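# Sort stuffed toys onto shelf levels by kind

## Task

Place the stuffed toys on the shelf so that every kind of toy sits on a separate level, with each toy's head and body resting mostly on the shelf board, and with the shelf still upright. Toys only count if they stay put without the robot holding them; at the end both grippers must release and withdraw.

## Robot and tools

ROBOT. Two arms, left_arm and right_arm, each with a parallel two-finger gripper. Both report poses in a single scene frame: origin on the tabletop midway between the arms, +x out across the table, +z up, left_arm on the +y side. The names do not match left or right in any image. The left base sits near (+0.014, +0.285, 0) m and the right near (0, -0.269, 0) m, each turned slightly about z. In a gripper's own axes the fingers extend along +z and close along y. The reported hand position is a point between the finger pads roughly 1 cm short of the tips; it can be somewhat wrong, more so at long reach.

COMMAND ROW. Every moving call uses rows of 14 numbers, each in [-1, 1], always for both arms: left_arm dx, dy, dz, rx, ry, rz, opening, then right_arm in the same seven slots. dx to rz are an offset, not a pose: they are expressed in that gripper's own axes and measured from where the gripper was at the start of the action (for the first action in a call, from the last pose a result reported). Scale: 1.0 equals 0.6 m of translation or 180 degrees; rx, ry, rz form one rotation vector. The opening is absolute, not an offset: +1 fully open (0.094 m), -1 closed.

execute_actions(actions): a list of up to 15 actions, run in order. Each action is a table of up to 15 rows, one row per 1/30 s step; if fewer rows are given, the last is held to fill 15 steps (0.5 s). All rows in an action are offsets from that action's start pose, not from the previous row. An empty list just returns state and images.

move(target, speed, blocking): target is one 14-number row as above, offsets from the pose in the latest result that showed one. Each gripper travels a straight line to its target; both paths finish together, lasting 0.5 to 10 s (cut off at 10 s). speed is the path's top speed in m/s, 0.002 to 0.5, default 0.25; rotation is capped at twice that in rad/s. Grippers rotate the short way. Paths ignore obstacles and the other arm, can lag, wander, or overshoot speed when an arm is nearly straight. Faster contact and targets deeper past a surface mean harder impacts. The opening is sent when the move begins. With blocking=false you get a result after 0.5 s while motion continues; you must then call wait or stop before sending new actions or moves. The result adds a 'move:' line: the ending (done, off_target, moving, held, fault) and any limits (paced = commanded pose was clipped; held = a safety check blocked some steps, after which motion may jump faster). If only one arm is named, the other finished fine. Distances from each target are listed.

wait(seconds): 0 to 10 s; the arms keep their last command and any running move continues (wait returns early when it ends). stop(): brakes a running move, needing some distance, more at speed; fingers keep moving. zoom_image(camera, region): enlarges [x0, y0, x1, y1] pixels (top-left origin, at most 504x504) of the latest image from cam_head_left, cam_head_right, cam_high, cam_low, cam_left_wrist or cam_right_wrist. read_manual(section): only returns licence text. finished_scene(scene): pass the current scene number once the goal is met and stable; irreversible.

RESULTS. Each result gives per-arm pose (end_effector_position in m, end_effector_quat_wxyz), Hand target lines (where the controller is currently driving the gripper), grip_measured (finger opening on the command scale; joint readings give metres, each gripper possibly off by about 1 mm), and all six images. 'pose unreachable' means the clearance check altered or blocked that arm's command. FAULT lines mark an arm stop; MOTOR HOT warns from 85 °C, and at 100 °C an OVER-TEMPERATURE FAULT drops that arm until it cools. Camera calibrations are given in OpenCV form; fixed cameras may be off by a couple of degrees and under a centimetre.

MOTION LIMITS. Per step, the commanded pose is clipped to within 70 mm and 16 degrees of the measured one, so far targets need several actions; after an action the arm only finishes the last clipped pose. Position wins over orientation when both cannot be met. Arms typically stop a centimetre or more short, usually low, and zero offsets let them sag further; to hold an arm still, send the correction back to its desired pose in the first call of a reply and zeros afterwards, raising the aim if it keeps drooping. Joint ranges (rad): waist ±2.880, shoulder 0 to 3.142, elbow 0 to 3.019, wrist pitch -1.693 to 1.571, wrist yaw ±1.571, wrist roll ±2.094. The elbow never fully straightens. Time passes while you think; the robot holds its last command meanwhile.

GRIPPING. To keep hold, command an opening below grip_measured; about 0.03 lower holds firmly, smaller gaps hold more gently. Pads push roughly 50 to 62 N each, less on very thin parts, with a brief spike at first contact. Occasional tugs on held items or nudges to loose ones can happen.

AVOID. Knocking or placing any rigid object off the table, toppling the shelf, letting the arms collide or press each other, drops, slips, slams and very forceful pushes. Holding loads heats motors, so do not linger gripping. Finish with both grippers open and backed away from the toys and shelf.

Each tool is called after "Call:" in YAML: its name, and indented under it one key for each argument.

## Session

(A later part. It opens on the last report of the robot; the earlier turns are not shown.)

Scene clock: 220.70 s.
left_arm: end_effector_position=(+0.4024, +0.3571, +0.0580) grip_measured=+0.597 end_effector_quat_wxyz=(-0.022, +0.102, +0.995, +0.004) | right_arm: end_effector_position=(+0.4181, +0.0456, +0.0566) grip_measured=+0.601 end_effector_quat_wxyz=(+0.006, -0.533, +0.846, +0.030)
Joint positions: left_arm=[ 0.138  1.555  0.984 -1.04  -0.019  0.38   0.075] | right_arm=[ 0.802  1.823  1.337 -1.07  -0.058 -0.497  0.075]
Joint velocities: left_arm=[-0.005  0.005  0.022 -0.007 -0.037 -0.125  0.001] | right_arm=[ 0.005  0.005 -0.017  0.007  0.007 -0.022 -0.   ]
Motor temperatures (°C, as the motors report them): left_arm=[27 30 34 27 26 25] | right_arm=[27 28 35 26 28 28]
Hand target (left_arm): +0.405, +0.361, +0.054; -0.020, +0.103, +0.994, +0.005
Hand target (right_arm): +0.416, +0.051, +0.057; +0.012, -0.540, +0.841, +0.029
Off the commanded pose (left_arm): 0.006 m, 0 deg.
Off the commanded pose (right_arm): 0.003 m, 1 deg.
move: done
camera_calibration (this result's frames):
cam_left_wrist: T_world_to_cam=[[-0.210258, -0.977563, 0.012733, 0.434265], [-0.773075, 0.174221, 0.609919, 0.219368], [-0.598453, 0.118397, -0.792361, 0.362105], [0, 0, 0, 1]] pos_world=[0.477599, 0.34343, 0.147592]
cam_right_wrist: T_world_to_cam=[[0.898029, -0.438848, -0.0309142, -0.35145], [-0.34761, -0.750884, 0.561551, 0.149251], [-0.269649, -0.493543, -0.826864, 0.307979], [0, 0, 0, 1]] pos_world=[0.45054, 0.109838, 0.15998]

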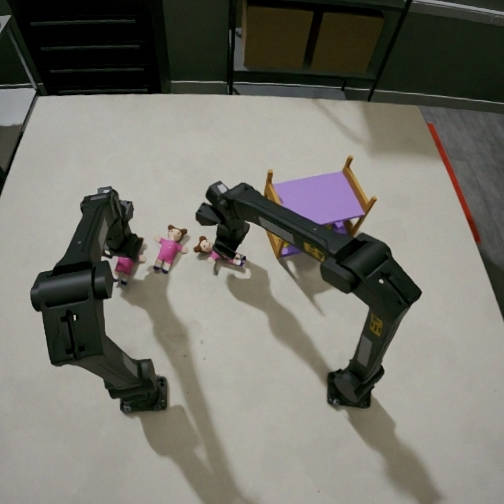

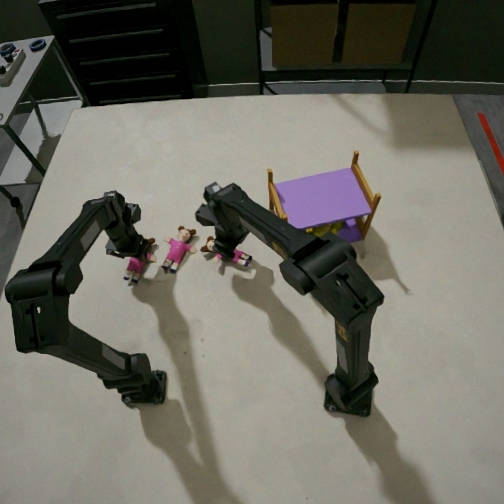

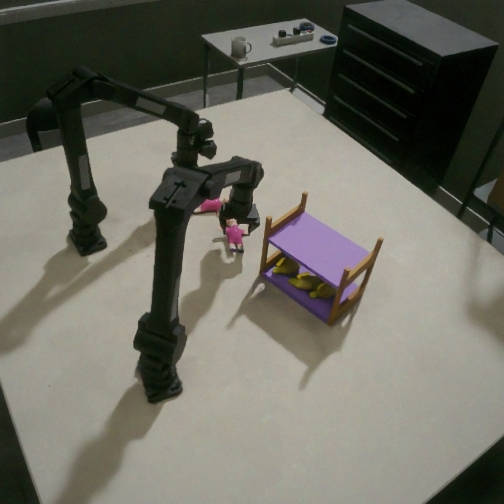

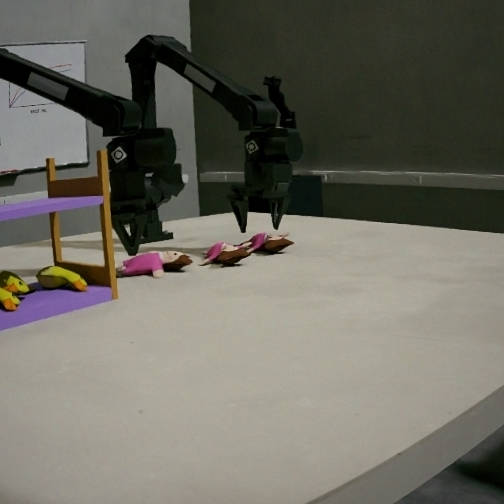

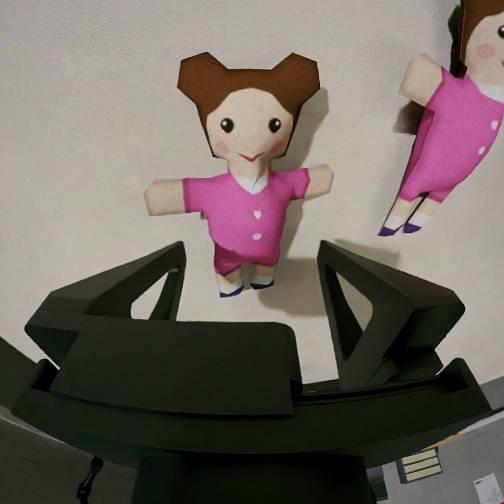

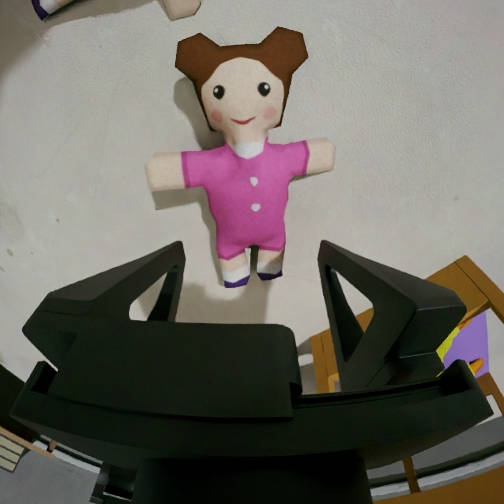

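Call:
move:
  target: [0.025,0.008,0.075,0,0,0,0.6,0,0.005,0.066,0,0,0,0.6]
  speed: 0.08

Call:
move:
  target: [0,0,0,0,0,0,-0.4,0,0,0,0,0,0,-0.4]

Call:
move:
  target: [-0.05,0,-0.45,0,0,0,-0.4,-0.03,0,-0.5,0,0,0.28,-0.4]
  speed: 0.2

Scene clock: 224.87 s.
left_arm: end_effector_position=(+0.3853, +0.3621, +0.0182) grip_measured=+0.597 end_effector_quat_wxyz=(-0.024, +0.100, +0.995, +0.003) | right_arm: end_effector_position=(+0.4185, +0.0459, +0.0241) grip_measured=+0.601 end_effector_quat_wxyz=(+0.008, -0.533, +0.846, +0.030)
Joint positions: left_arm=[ 0.158  1.589  0.896 -0.922 -0.02   0.397  0.075] | right_arm=[ 0.802  1.864  1.301 -0.988 -0.058 -0.497  0.075]
Joint velocities: left_arm=[ 0.005  0.005 -0.007 -0.017  0.051  0.022  0.   ] | right_arm=[-0.005 -0.015 -0.007 -0.007 -0.051 -0.037  0.   ]
Motor temperatures (°C, as the motors report them): left_arm=[27 30 34 27 26 25] | right_arm=[27 29 34 26 28 28]
Hand target (left_arm): +0.387, +0.365, +0.014; -0.023, +0.101, +0.995, +0.004
Hand target (right_arm): +0.414, +0.050, +0.018; +0.006, -0.533, +0.846, +0.030
Off the commanded pose (left_arm): 0.006 m, 0 deg.
Off the commanded pose (right_arm): 0.009 m, 0 deg.
move: done
camera_calibration (this result's frames):
cam_left_wrist: T_world_to_cam=[[-0.206859, -0.978266, 0.0143142, 0.435004], [-0.771173, 0.172037, 0.612941, 0.229608], [-0.602081, 0.115754, -0.789999, 0.322039], [0, 0, 0, 1]] pos_world=[0.460946, 0.348771, 0.107448]
cam_right_wrist: T_world_to_cam=[[0.898131, -0.438775, -0.0289427, -0.352783], [-0.349513, -0.752263, 0.558517, 0.168786], [-0.266835, -0.491505, -0.828988, 0.280158], [0, 0, 0, 1]] pos_world=[0.450595, 0.109878, 0.127767]

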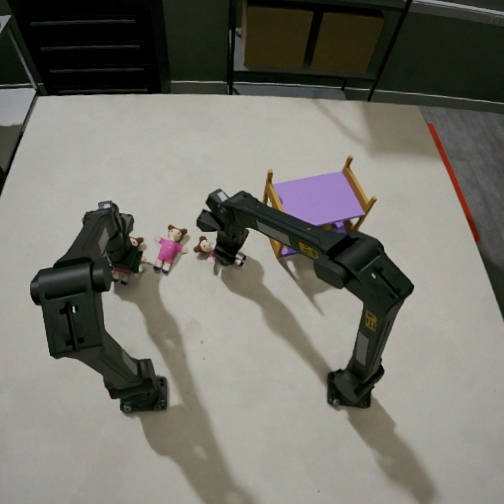

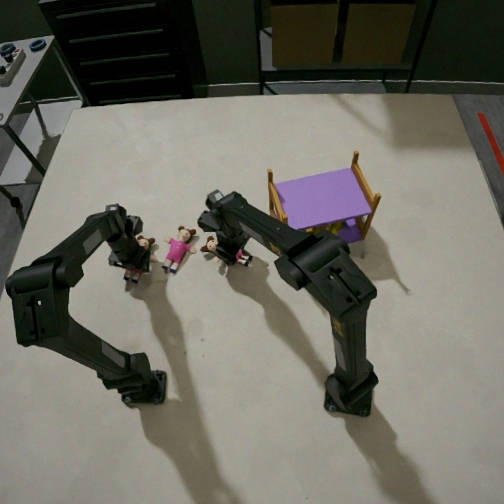

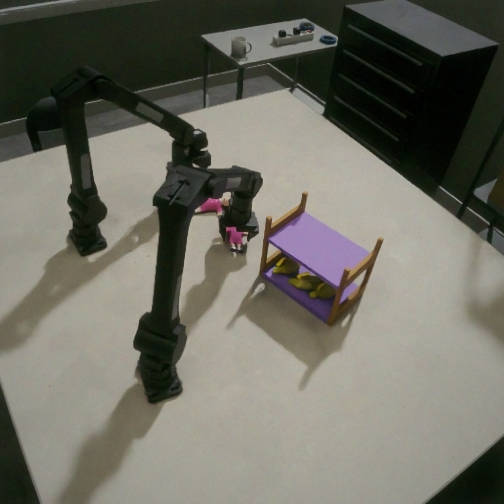

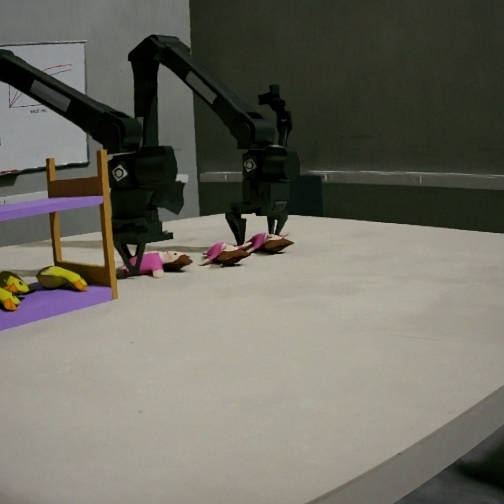

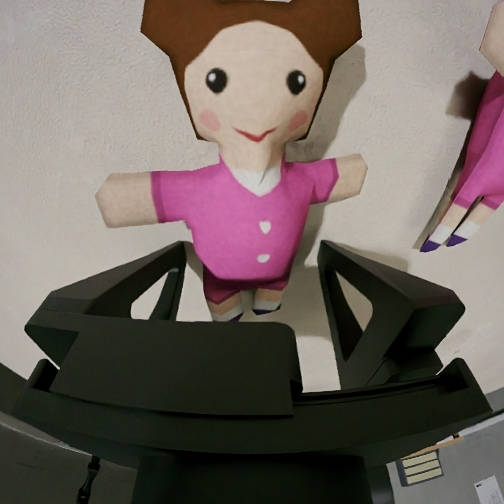

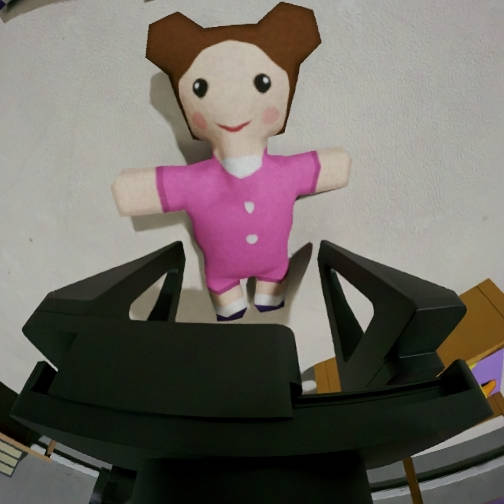

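Scene clock: 225.37 s.
left_arm: end_effector_position=(+0.3853, +0.3623, +0.0182) grip_measured=-0.396 end_effector_quat_wxyz=(-0.024, +0.100, +0.995, +0.003) | right_arm: end_effector_position=(+0.4185, +0.0459, +0.0241) grip_measured=-0.398 end_effector_quat_wxyz=(+0.008, -0.533, +0.846, +0.030)
Joint positions: left_arm=[ 0.158  1.589  0.896 -0.922 -0.021  0.397  0.028] | right_arm=[ 0.802  1.864  1.301 -0.988 -0.058 -0.497  0.028]
Joint velocities: left_arm=[-0.005 -0.015 -0.007 -0.002  0.037 -0.007 -0.001] | right_arm=[-0.024  0.005 -0.007 -0.012 -0.007  0.022  0.001]
Motor temperatures (°C, as the motors report them): left_arm=[27 30 34 27 26 25] | right_arm=[27 29 34 26 28 28]
Hand target (left_arm): +0.385, +0.362, +0.018; -0.024, +0.100, +0.995, +0.003
Hand target (right_arm): +0.418, +0.046, +0.024; +0.008, -0.533, +0.846, +0.030
Off the commanded pose (left_arm): 0.000 m, 0 deg.
Off the commanded pose (right_arm): 0.000 m, 0 deg.
move: done
camera_calibration (this result's frames):
cam_left_wrist: T_world_to_cam=[[-0.206906, -0.978271, 0.013264, 0.435223], [-0.771026, 0.171389, 0.613306, 0.229715], [-0.602253, 0.11667, -0.789734, 0.321726], [0, 0, 0, 1]] pos_world=[0.460927, 0.34886, 0.10742]
cam_right_wrist: T_world_to_cam=[[0.898131, -0.438775, -0.0289427, -0.352783], [-0.349513, -0.752263, 0.558517, 0.168786], [-0.266835, -0.491505, -0.828988, 0.280158], [0, 0, 0, 1]] pos_world=[0.450595, 0.109878, 0.127767]

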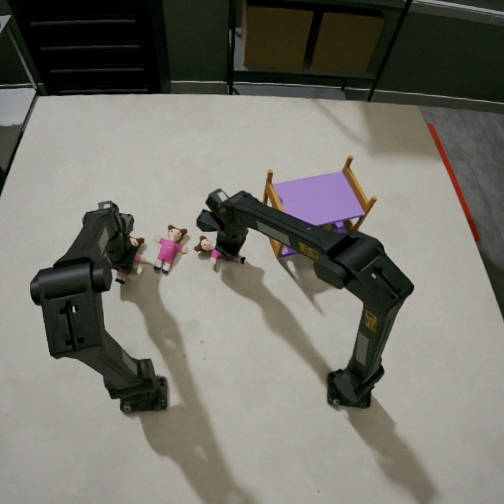

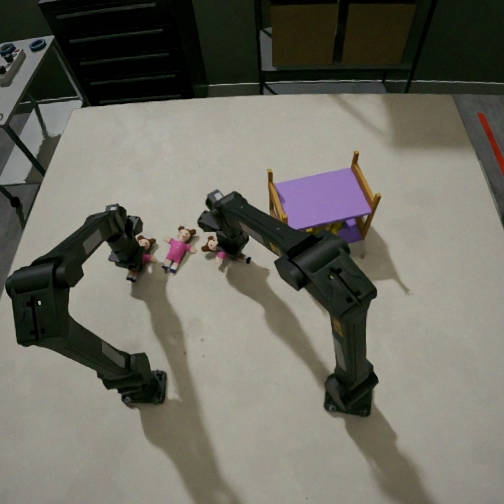

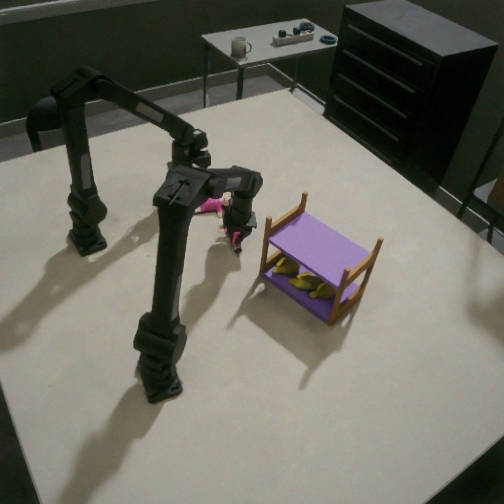

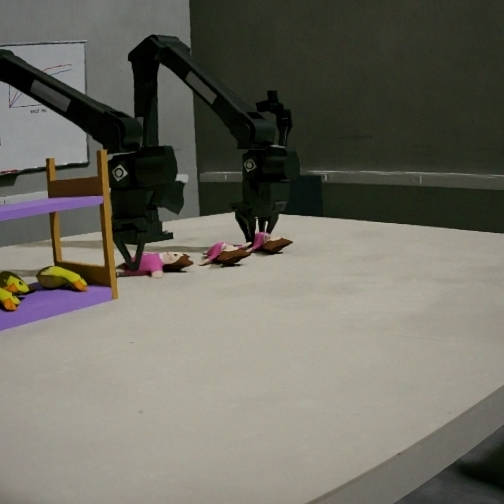

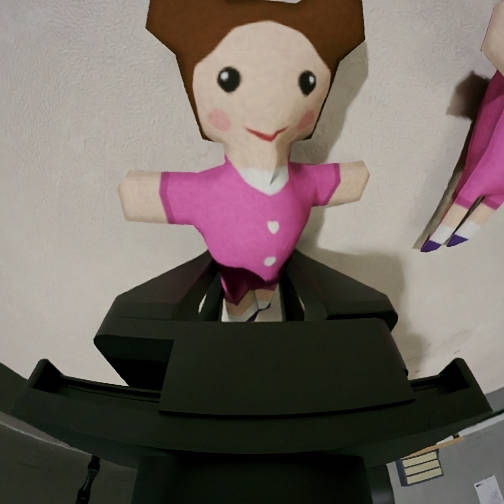

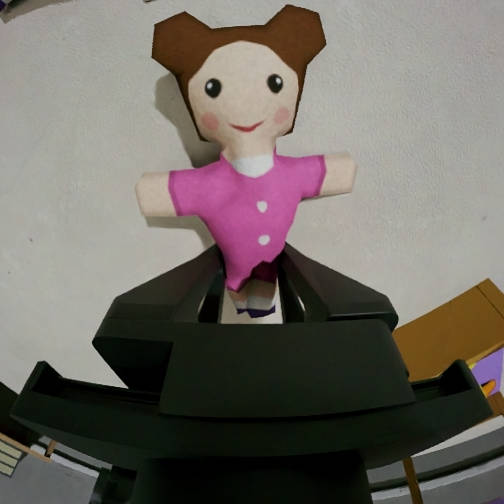

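Scene clock: 228.10 s.
left_arm: end_effector_position=(+0.4149, +0.3562, +0.2634) grip_measured=-0.396 end_effector_quat_wxyz=(-0.048, +0.101, +0.994, -0.002) | right_arm: end_effector_position=(+0.4250, +0.0412, +0.2907) grip_measured=-0.399 end_effector_quat_wxyz=(-0.013, -0.133, +0.991, +0.026)
Joint positions: left_arm=[ 0.129  1.463  1.446 -1.648 -0.021  0.37   0.028] | right_arm=[ 0.787  1.723  1.833 -1.679 -0.059  0.347  0.028]
Joint velocities: left_arm=[ 0.005 -0.005 -0.002 -0.012 -0.066  0.007 -0.   ] | right_arm=[-0.005 -0.005 -0.007 -0.017  0.037 -0.022  0.   ]
Motor temperatures (°C, as the motors report them): left_arm=[27 30 34 27 26 25] | right_arm=[27 29 35 26 28 28]
Hand target (left_arm): +0.424, +0.354, +0.287; -0.024, +0.100, +0.995, +0.003
Hand target (right_arm): +0.434, +0.040, +0.322; +0.017, -0.121, +0.992, +0.042
Off the commanded pose (left_arm): 0.026 m, 3 deg.
Off the commanded pose (right_arm): 0.034 m, 2 deg.
joint sent to its limit (right arm) — the command would take joint 4 (wrist pitch) past its lower limit, so that joint was sent only as far as its limit.
move: off_target (left_arm, right_arm)
camera_calibration (this result's frames):
cam_left_wrist: T_world_to_cam=[[-0.207788, -0.97771, 0.0301176, 0.427869], [-0.740288, 0.177306, 0.648487, 0.0791231], [-0.639372, 0.112452, -0.76063, 0.543185], [0, 0, 0, 1]] pos_world=[0.494778, 0.343221, 0.348966]
cam_right_wrist: T_world_to_cam=[[0.254198, -0.966226, -0.0423128, -0.0536487], [-0.759429, -0.226501, 0.60989, 0.156226], [-0.598875, -0.122899, -0.791356, 0.615613], [0, 0, 0, 1]] pos_world=[0.500955, 0.0592069, 0.389618]

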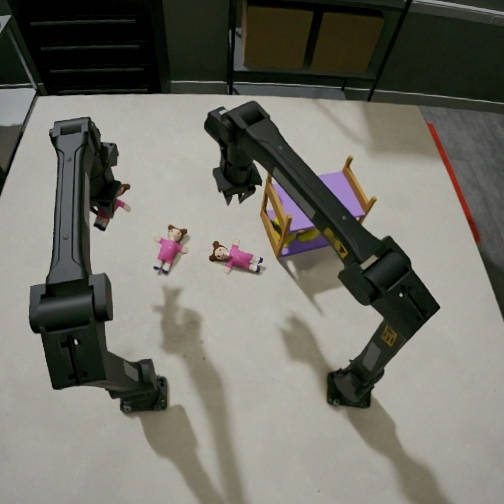

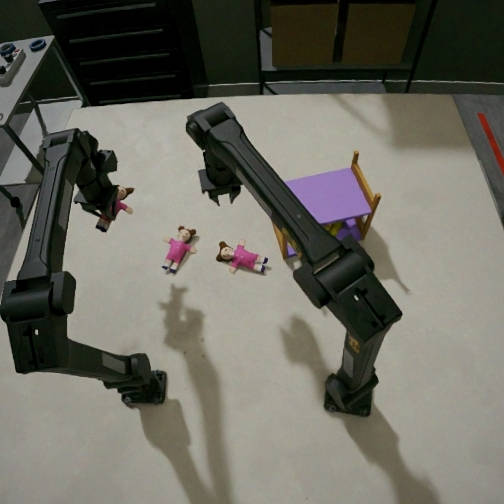

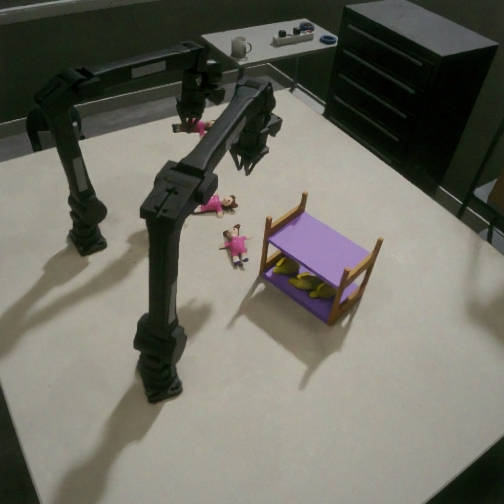

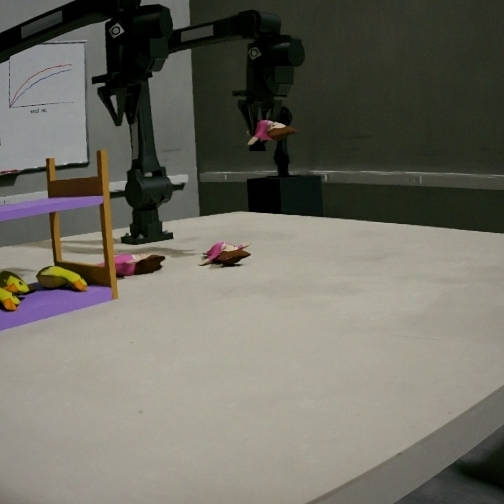

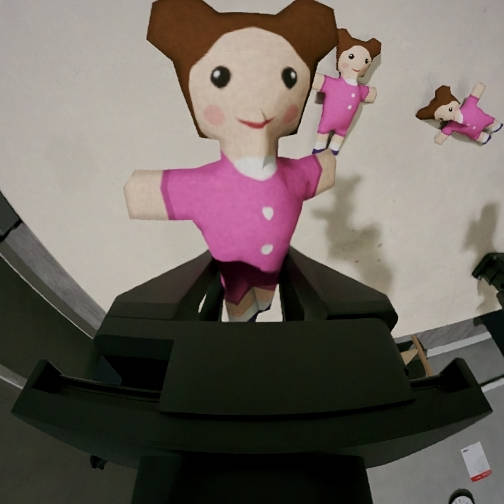

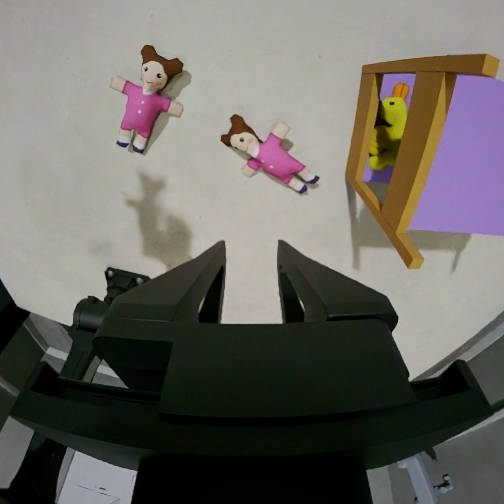

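Call:
move:
  target: [0,0,0,0,0,0,-0.5,0.037,-0.067,0.39,0,0,-0.3,0.6]
  speed: 0.25

Scene clock: 235.13 s.
left_arm: end_effector_position=(+0.4149, +0.3562, +0.2634) grip_measured=-0.496 end_effector_quat_wxyz=(-0.048, +0.101, +0.994, -0.002) | right_arm: end_effector_position=(+0.3995, +0.0158, +0.0601) grip_measured=+0.599 end_effector_quat_wxyz=(-0.000, -0.567, +0.823, +0.029)
Joint positions: left_arm=[ 0.129  1.463  1.446 -1.648 -0.021  0.37   0.024] | right_arm=[ 0.775  1.752  1.247 -1.066 -0.059 -0.607  0.075]
Joint velocities: left_arm=[ 0.005  0.005  0.012  0.007  0.007 -0.022 -0.001] | right_arm=[-0.005  0.005 -0.012 -0.022 -0.051 -0.022 -0.001]
Motor temperatures (°C, as the motors report them): left_arm=[27 30 35 27 26 25] | right_arm=[27 29 35 26 28 28]
Hand target (left_arm): +0.415, +0.356, +0.263; -0.048, +0.101, +0.994, -0.002
Hand target (right_arm): +0.403, +0.011, +0.056; +0.000, -0.568, +0.823, +0.029
Off the commanded pose (left_arm): 0.000 m, 0 deg.
Off the commanded pose (right_arm): 0.011 m, 0 deg.
move: off_target (right_arm)
camera_calibration (this result's frames):
cam_left_wrist: T_world_to_cam=[[-0.207788, -0.97771, 0.0301176, 0.427869], [-0.740288, 0.177306, 0.648487, 0.0791231], [-0.639372, 0.112452, -0.76063, 0.543185], [0, 0, 0, 1]] pos_world=[0.494778, 0.343221, 0.348966]
cam_right_wrist: T_world_to_cam=[[0.931057, -0.363123, -0.0356912, -0.361826], [-0.27987, -0.773489, 0.568672, 0.0912707], [-0.234105, -0.519477, -0.82179, 0.277097], [0, 0, 0, 1]] pos_world=[0.427294, 0.083155, 0.162898]

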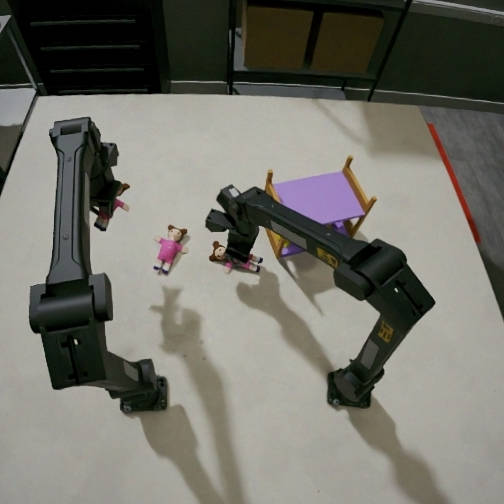

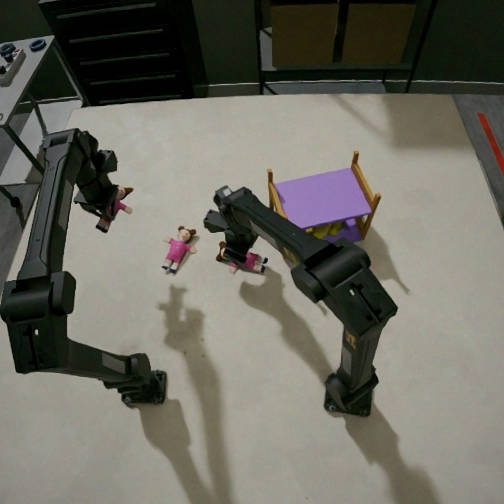

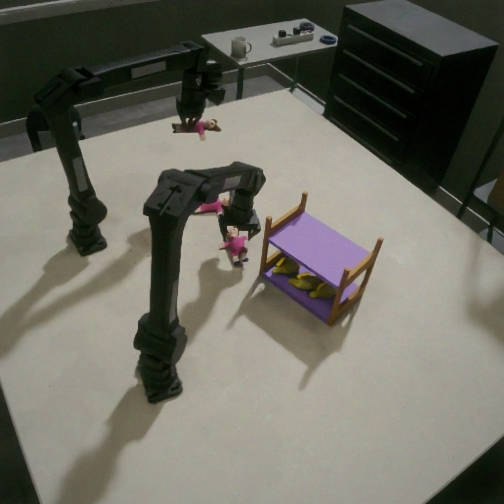

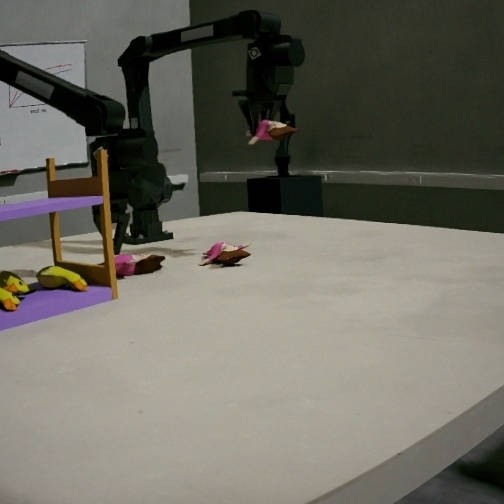

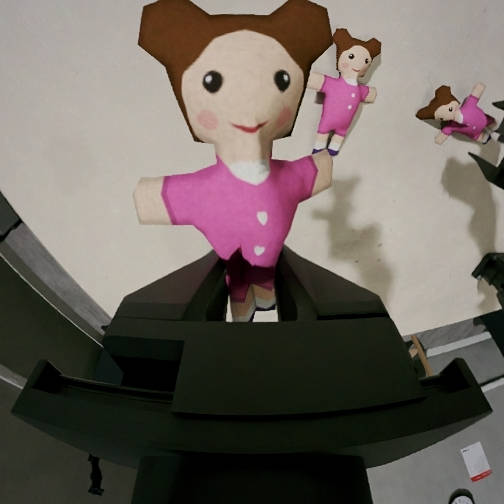

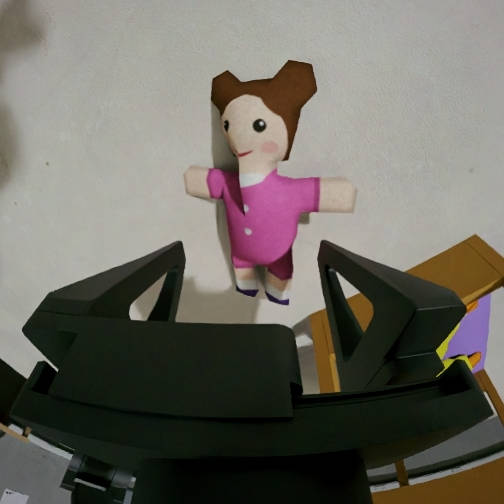

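Call:
move:
  target: [0,0,0,0,0,0,-0.5,0.03,-0.022,0.088,0,0,0,0.7]
  speed: 0.07

Scene clock: 238.03 s.
left_arm: end_effector_position=(+0.4149, +0.3562, +0.2634) grip_measured=-0.496 end_effector_quat_wxyz=(-0.048, +0.101, +0.994, -0.002) | right_arm: end_effector_position=(+0.4018, +0.0032, +0.0143) grip_measured=+0.699 end_effector_quat_wxyz=(+0.003, -0.567, +0.823, +0.029)
Joint positions: left_arm=[ 0.129  1.463  1.446 -1.648 -0.021  0.37   0.024] | right_arm=[ 0.751  1.802  1.177 -0.94  -0.059 -0.631  0.08 ]
Joint velocities: left_arm=[-0.005  0.005  0.002  0.012 -0.066  0.022  0.   ] | right_arm=[-0.034 -0.005 -0.012 -0.012 -0.051  0.051 -0.001]
Motor temperatures (°C, as the motors report them): left_arm=[27 30 35 27 26 25] | right_arm=[27 29 34 26 28 28]
Hand target (left_arm): +0.415, +0.356, +0.263; -0.048, +0.101, +0.994, -0.002
Hand target (right_arm): +0.403, -0.003, +0.006; -0.001, -0.567, +0.823, +0.029
Off the commanded pose (left_arm): 0.000 m, 0 deg.
Off the commanded pose (right_arm): 0.011 m, 0 deg.
move: off_target (right_arm)
camera_calibration (this result's frames):
cam_left_wrist: T_world_to_cam=[[-0.207788, -0.97771, 0.0301176, 0.427869], [-0.740288, 0.177306, 0.648487, 0.0791231], [-0.639372, 0.112452, -0.76063, 0.543185], [0, 0, 0, 1]] pos_world=[0.494778, 0.343221, 0.348966]
cam_right_wrist: T_world_to_cam=[[0.931104, -0.363385, -0.0315772, -0.370251], [-0.283561, -0.775578, 0.563979, 0.109809], [-0.229432, -0.516169, -0.825185, 0.231624], [0, 0, 0, 1]] pos_world=[0.429022, 0.0701784, 0.117511]

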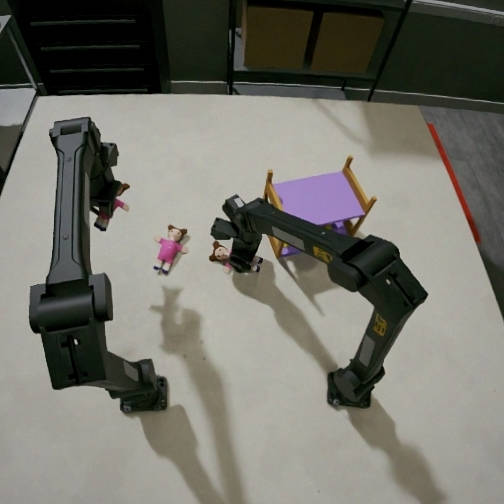

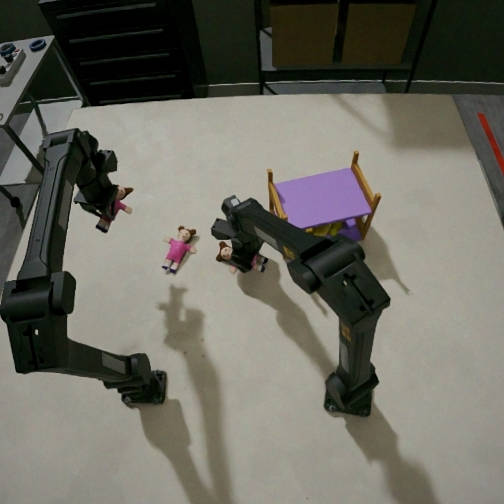

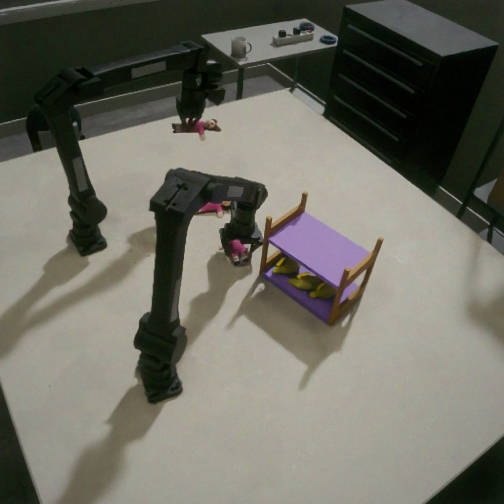

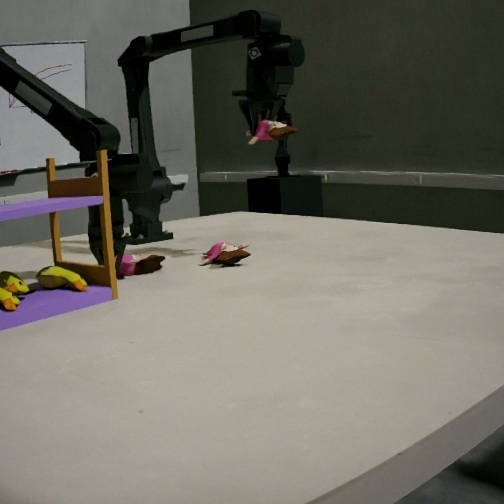

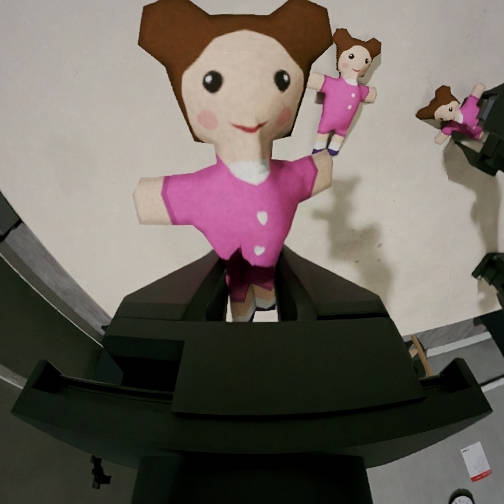

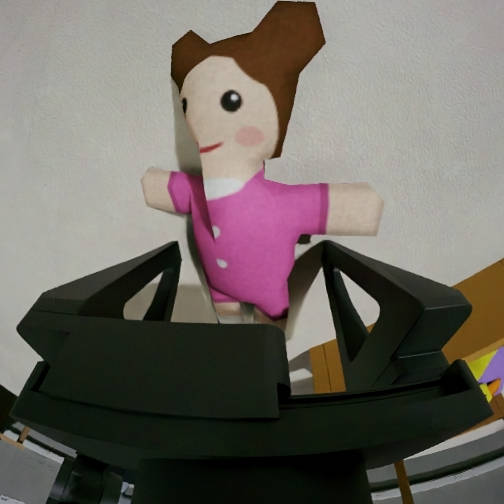

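Call:
execute_actions:
  actions: []

Scene clock: 251.57 s.
left_arm: end_effector_position=(+0.4149, +0.3562, +0.2634) grip_measured=-0.496 end_effector_quat_wxyz=(-0.048, +0.101, +0.994, -0.002) | right_arm: end_effector_position=(+0.4019, +0.0033, +0.0143) grip_measured=+0.699 end_effector_quat_wxyz=(+0.003, -0.568, +0.823, +0.029)
Joint positions: left_arm=[ 0.129  1.463  1.446 -1.648 -0.021  0.37   0.024] | right_arm=[ 0.751  1.802  1.177 -0.94  -0.059 -0.632  0.08 ]
Joint velocities: left_arm=[ 0.005 -0.024  0.017  0.007 -0.037 -0.007 -0.001] | right_arm=[-0.015 -0.015  0.012 -0.002  0.051 -0.066  0.001]
Motor temperatures (°C, as the motors report them): left_arm=[27 30 34 27 26 25] | right_arm=[27 29 33 26 28 28]
Hand target (left_arm): +0.415, +0.356, +0.263; -0.048, +0.101, +0.994, -0.002
Hand target (right_arm): +0.403, -0.003, +0.006; -0.001, -0.567, +0.823, +0.029
Off the commanded pose (left_arm): 0.000 m, 0 deg.
Off the commanded pose (right_arm): 0.011 m, 0 deg.
camera_calibration (this result's frames):
cam_left_wrist: T_world_to_cam=[[-0.207788, -0.97771, 0.0301176, 0.427869], [-0.740288, 0.177306, 0.648487, 0.0791231], [-0.639372, 0.112452, -0.76063, 0.543185], [0, 0, 0, 1]] pos_world=[0.494778, 0.343221, 0.348966]
cam_right_wrist: T_world_to_cam=[[0.931392, -0.362668, -0.0313255, -0.370427], [-0.283173, -0.775923, 0.563699, 0.10972], [-0.228742, -0.516154, -0.825386, 0.231394], [0, 0, 0, 1]] pos_world=[0.429012, 0.0702266, 0.117537]

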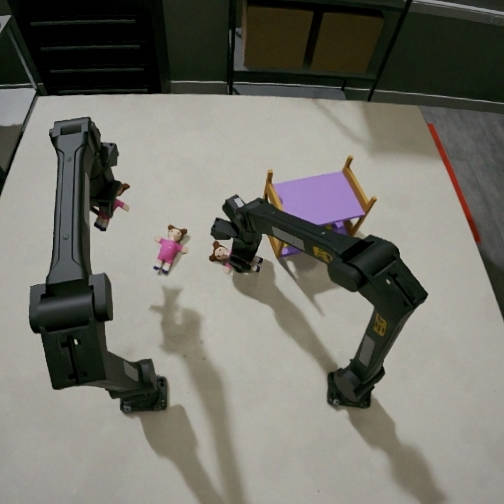

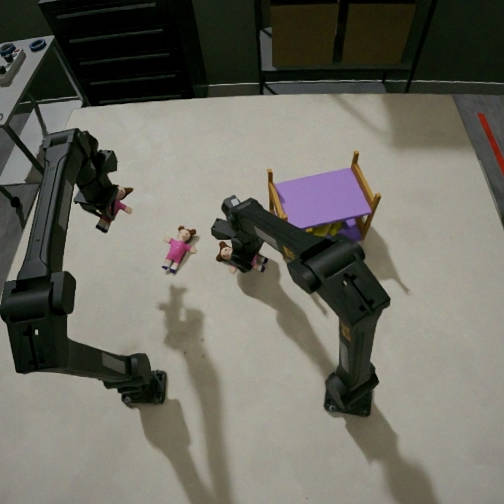

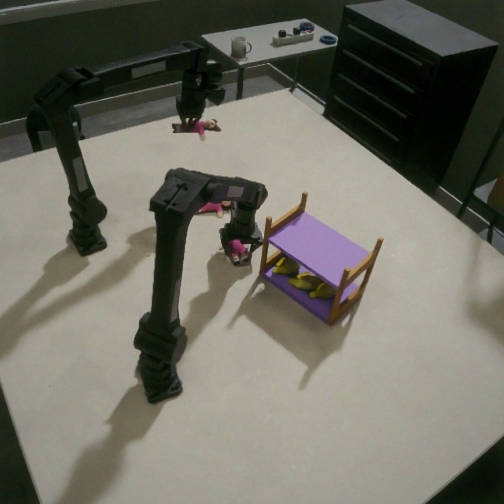

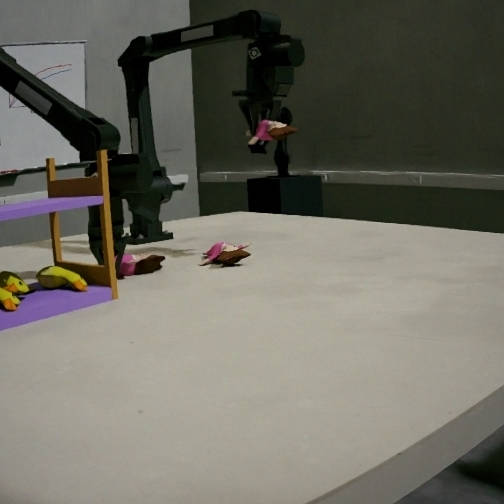

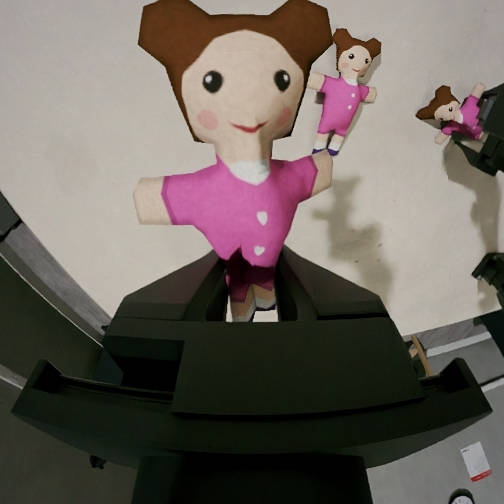

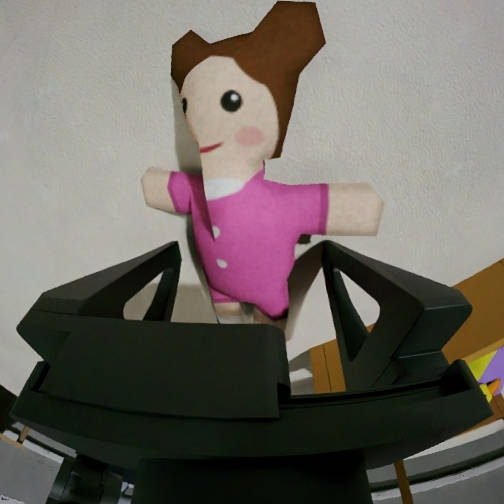

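Call:
move:
  target: [0,0,0,0,0,0,-0.5,0,0,0,0,0,0,-0.5]

Call:
move:
  target: [0,0,0,0,0,0,-0.5,-0.03,0,-0.5,0,0,0.31,-0.5]

Scene clock: 254.50 s.
left_arm: end_effector_position=(+0.4149, +0.3562, +0.2634) grip_measured=-0.496 end_effector_quat_wxyz=(-0.048, +0.101, +0.994, -0.002) | right_arm: end_effector_position=(+0.4019, +0.0032, +0.0143) grip_measured=-0.498 end_effector_quat_wxyz=(+0.003, -0.568, +0.823, +0.029)
Joint positions: left_arm=[ 0.129  1.463  1.446 -1.648 -0.021  0.37   0.024] | right_arm=[ 0.751  1.802  1.177 -0.94  -0.058 -0.632  0.024]
Joint velocities: left_arm=[-0.015 -0.015  0.002  0.002 -0.007  0.037  0.   ] | right_arm=[ 0.005 -0.015 -0.002  0.007 -0.007  0.007 -0.001]
Motor temperatures (°C, as the motors report them): left_arm=[27 30 34 27 26 25] | right_arm=[27 29 33 26 28 28]
Hand target (left_arm): +0.415, +0.356, +0.263; -0.048, +0.101, +0.994, -0.002
Hand target (right_arm): +0.402, +0.003, +0.014; +0.003, -0.568, +0.823, +0.029
Off the commanded pose (left_arm): 0.000 m, 0 deg.
Off the commanded pose (right_arm): 0.000 m, 0 deg.
move: done
camera_calibration (this result's frames):
cam_left_wrist: T_world_to_cam=[[-0.207788, -0.97771, 0.0301176, 0.427869], [-0.740288, 0.177306, 0.648487, 0.0791231], [-0.639372, 0.112452, -0.76063, 0.543185], [0, 0, 0, 1]] pos_world=[0.494778, 0.343221, 0.348966]
cam_right_wrist: T_world_to_cam=[[0.931397, -0.36268, -0.0310159, -0.370487], [-0.283291, -0.775742, 0.563889, 0.109734], [-0.228572, -0.516418, -0.825268, 0.231301], [0, 0, 0, 1]] pos_world=[0.429026, 0.0702046, 0.117517]

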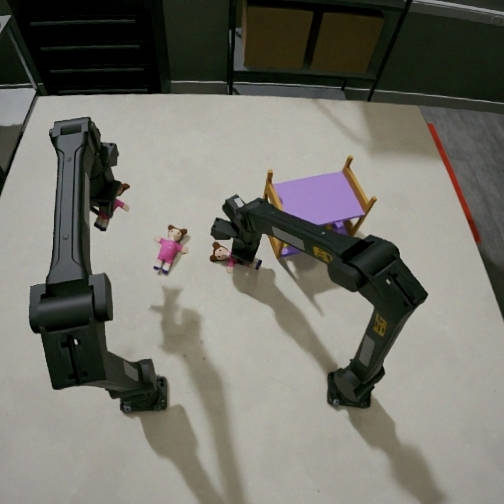

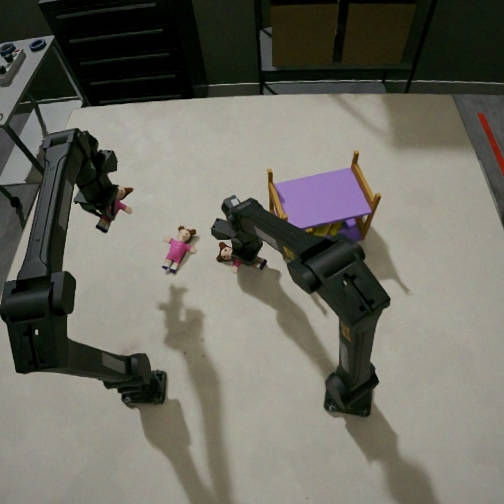

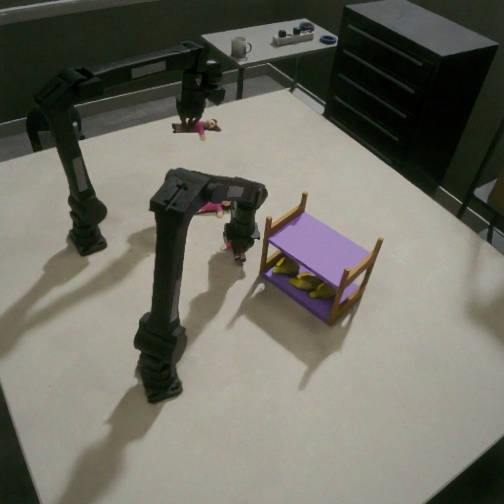

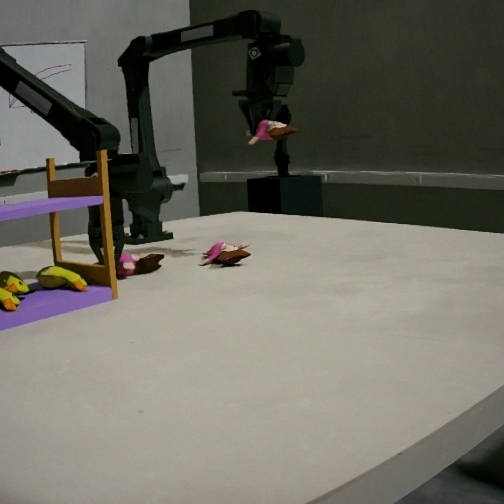

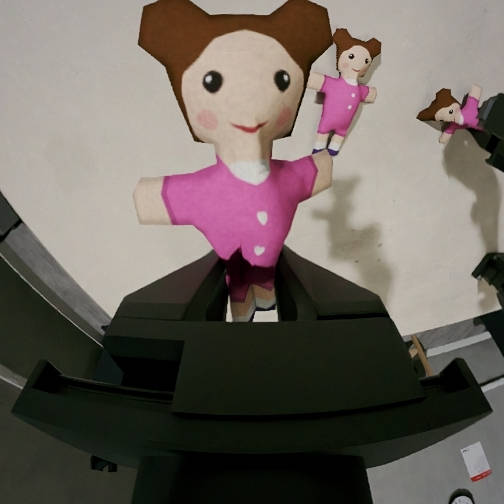

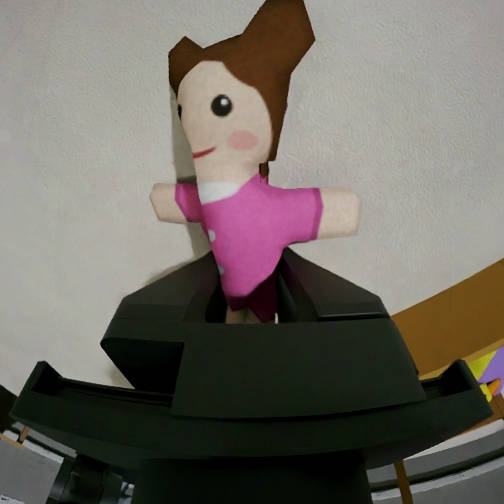

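Scene clock: 257.03 s.
left_arm: end_effector_position=(+0.4149, +0.3562, +0.2634) grip_measured=-0.496 end_effector_quat_wxyz=(-0.048, +0.101, +0.994, -0.002) | right_arm: end_effector_position=(+0.4088, +0.0008, +0.2855) grip_measured=-0.498 end_effector_quat_wxyz=(-0.029, -0.127, +0.991, +0.019)
Joint positions: left_arm=[ 0.129  1.463  1.446 -1.648 -0.021  0.37   0.024] | right_arm=[ 0.739  1.646  1.719 -1.679 -0.059  0.307  0.024]
Joint velocities: left_arm=[ 0.005 -0.015 -0.002 -0.002 -0.066  0.007  0.   ] | right_arm=[-0.005 -0.005  0.002 -0.022 -0.037  0.022  0.001]
Motor temperatures (°C, as the motors report them): left_arm=[27 30 34 27 26 25] | right_arm=[27 29 34 26 28 28]
Hand target (left_arm): +0.415, +0.356, +0.263; -0.048, +0.101, +0.994, -0.002
Hand target (right_arm): +0.418, +0.000, +0.313; -0.001, -0.116, +0.993, +0.032
Off the commanded pose (left_arm): 0.000 m, 0 deg.
Off the commanded pose (right_arm): 0.030 m, 3 deg.
joint sent to its limit (right arm) — the command would take joint 4 (wrist pitch) past its lower limit, so that joint was sent only as far as its limit.
move: off_target (right_arm)
camera_calibration (this result's frames):
cam_left_wrist: T_world_to_cam=[[-0.207788, -0.97771, 0.0301176, 0.427869], [-0.740288, 0.177306, 0.648487, 0.0791231], [-0.639372, 0.112452, -0.76063, 0.543185], [0, 0, 0, 1]] pos_world=[0.494778, 0.343221, 0.348966]
cam_right_wrist: T_world_to_cam=[[0.244154, -0.9692, -0.0322447, -0.0876014], [-0.742973, -0.208327, 0.636075, 0.123764], [-0.623201, -0.131343, -0.770953, 0.600992], [0, 0, 0, 1]] pos_world=[0.487881, 0.0198164, 0.381789]

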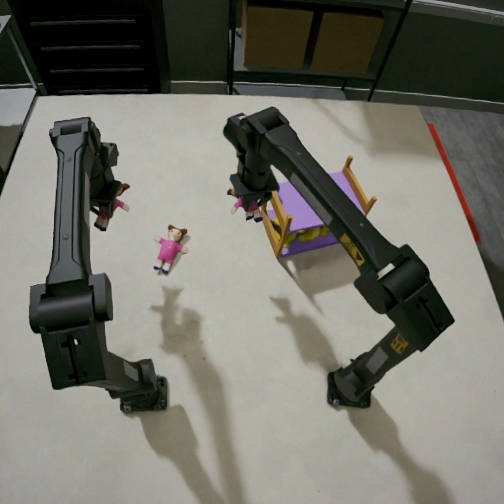

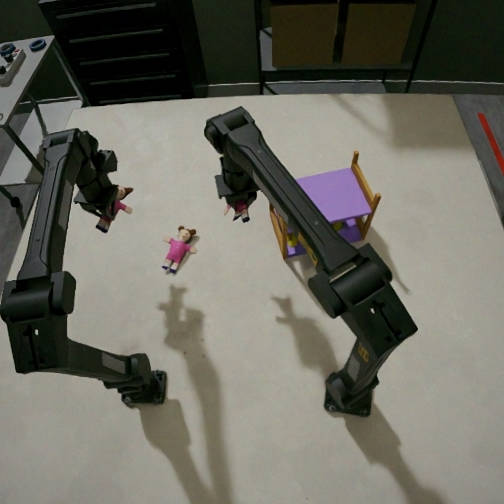

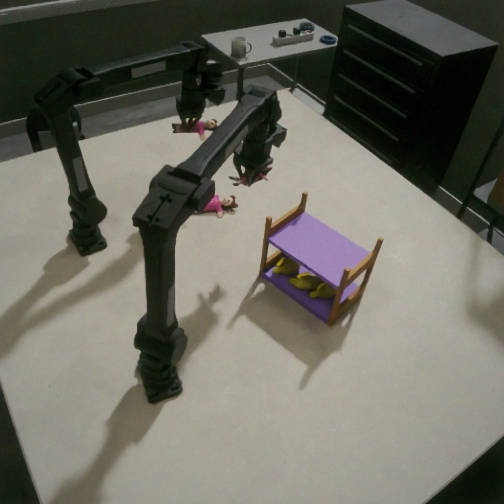

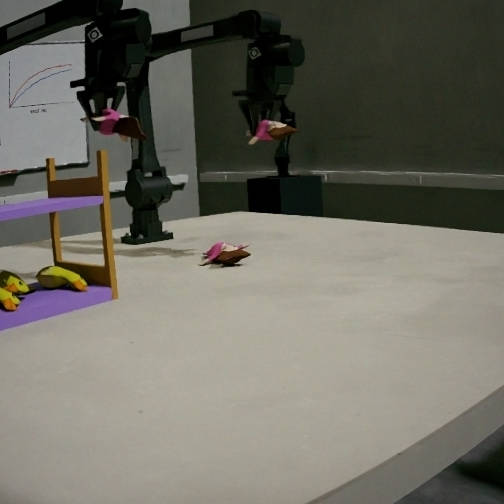

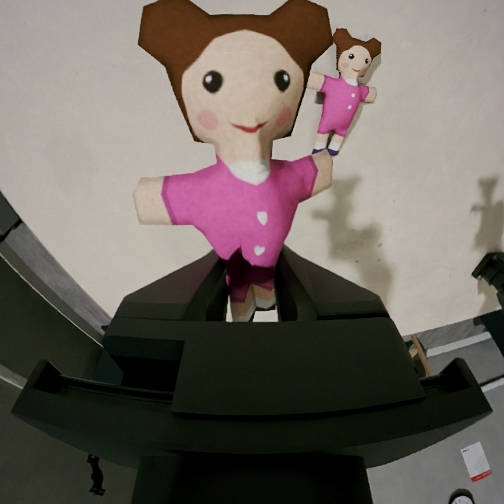

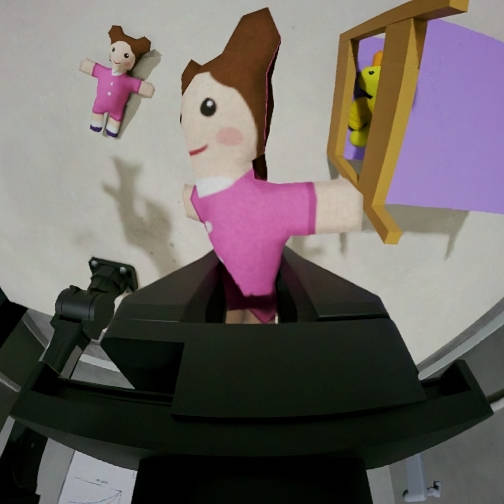

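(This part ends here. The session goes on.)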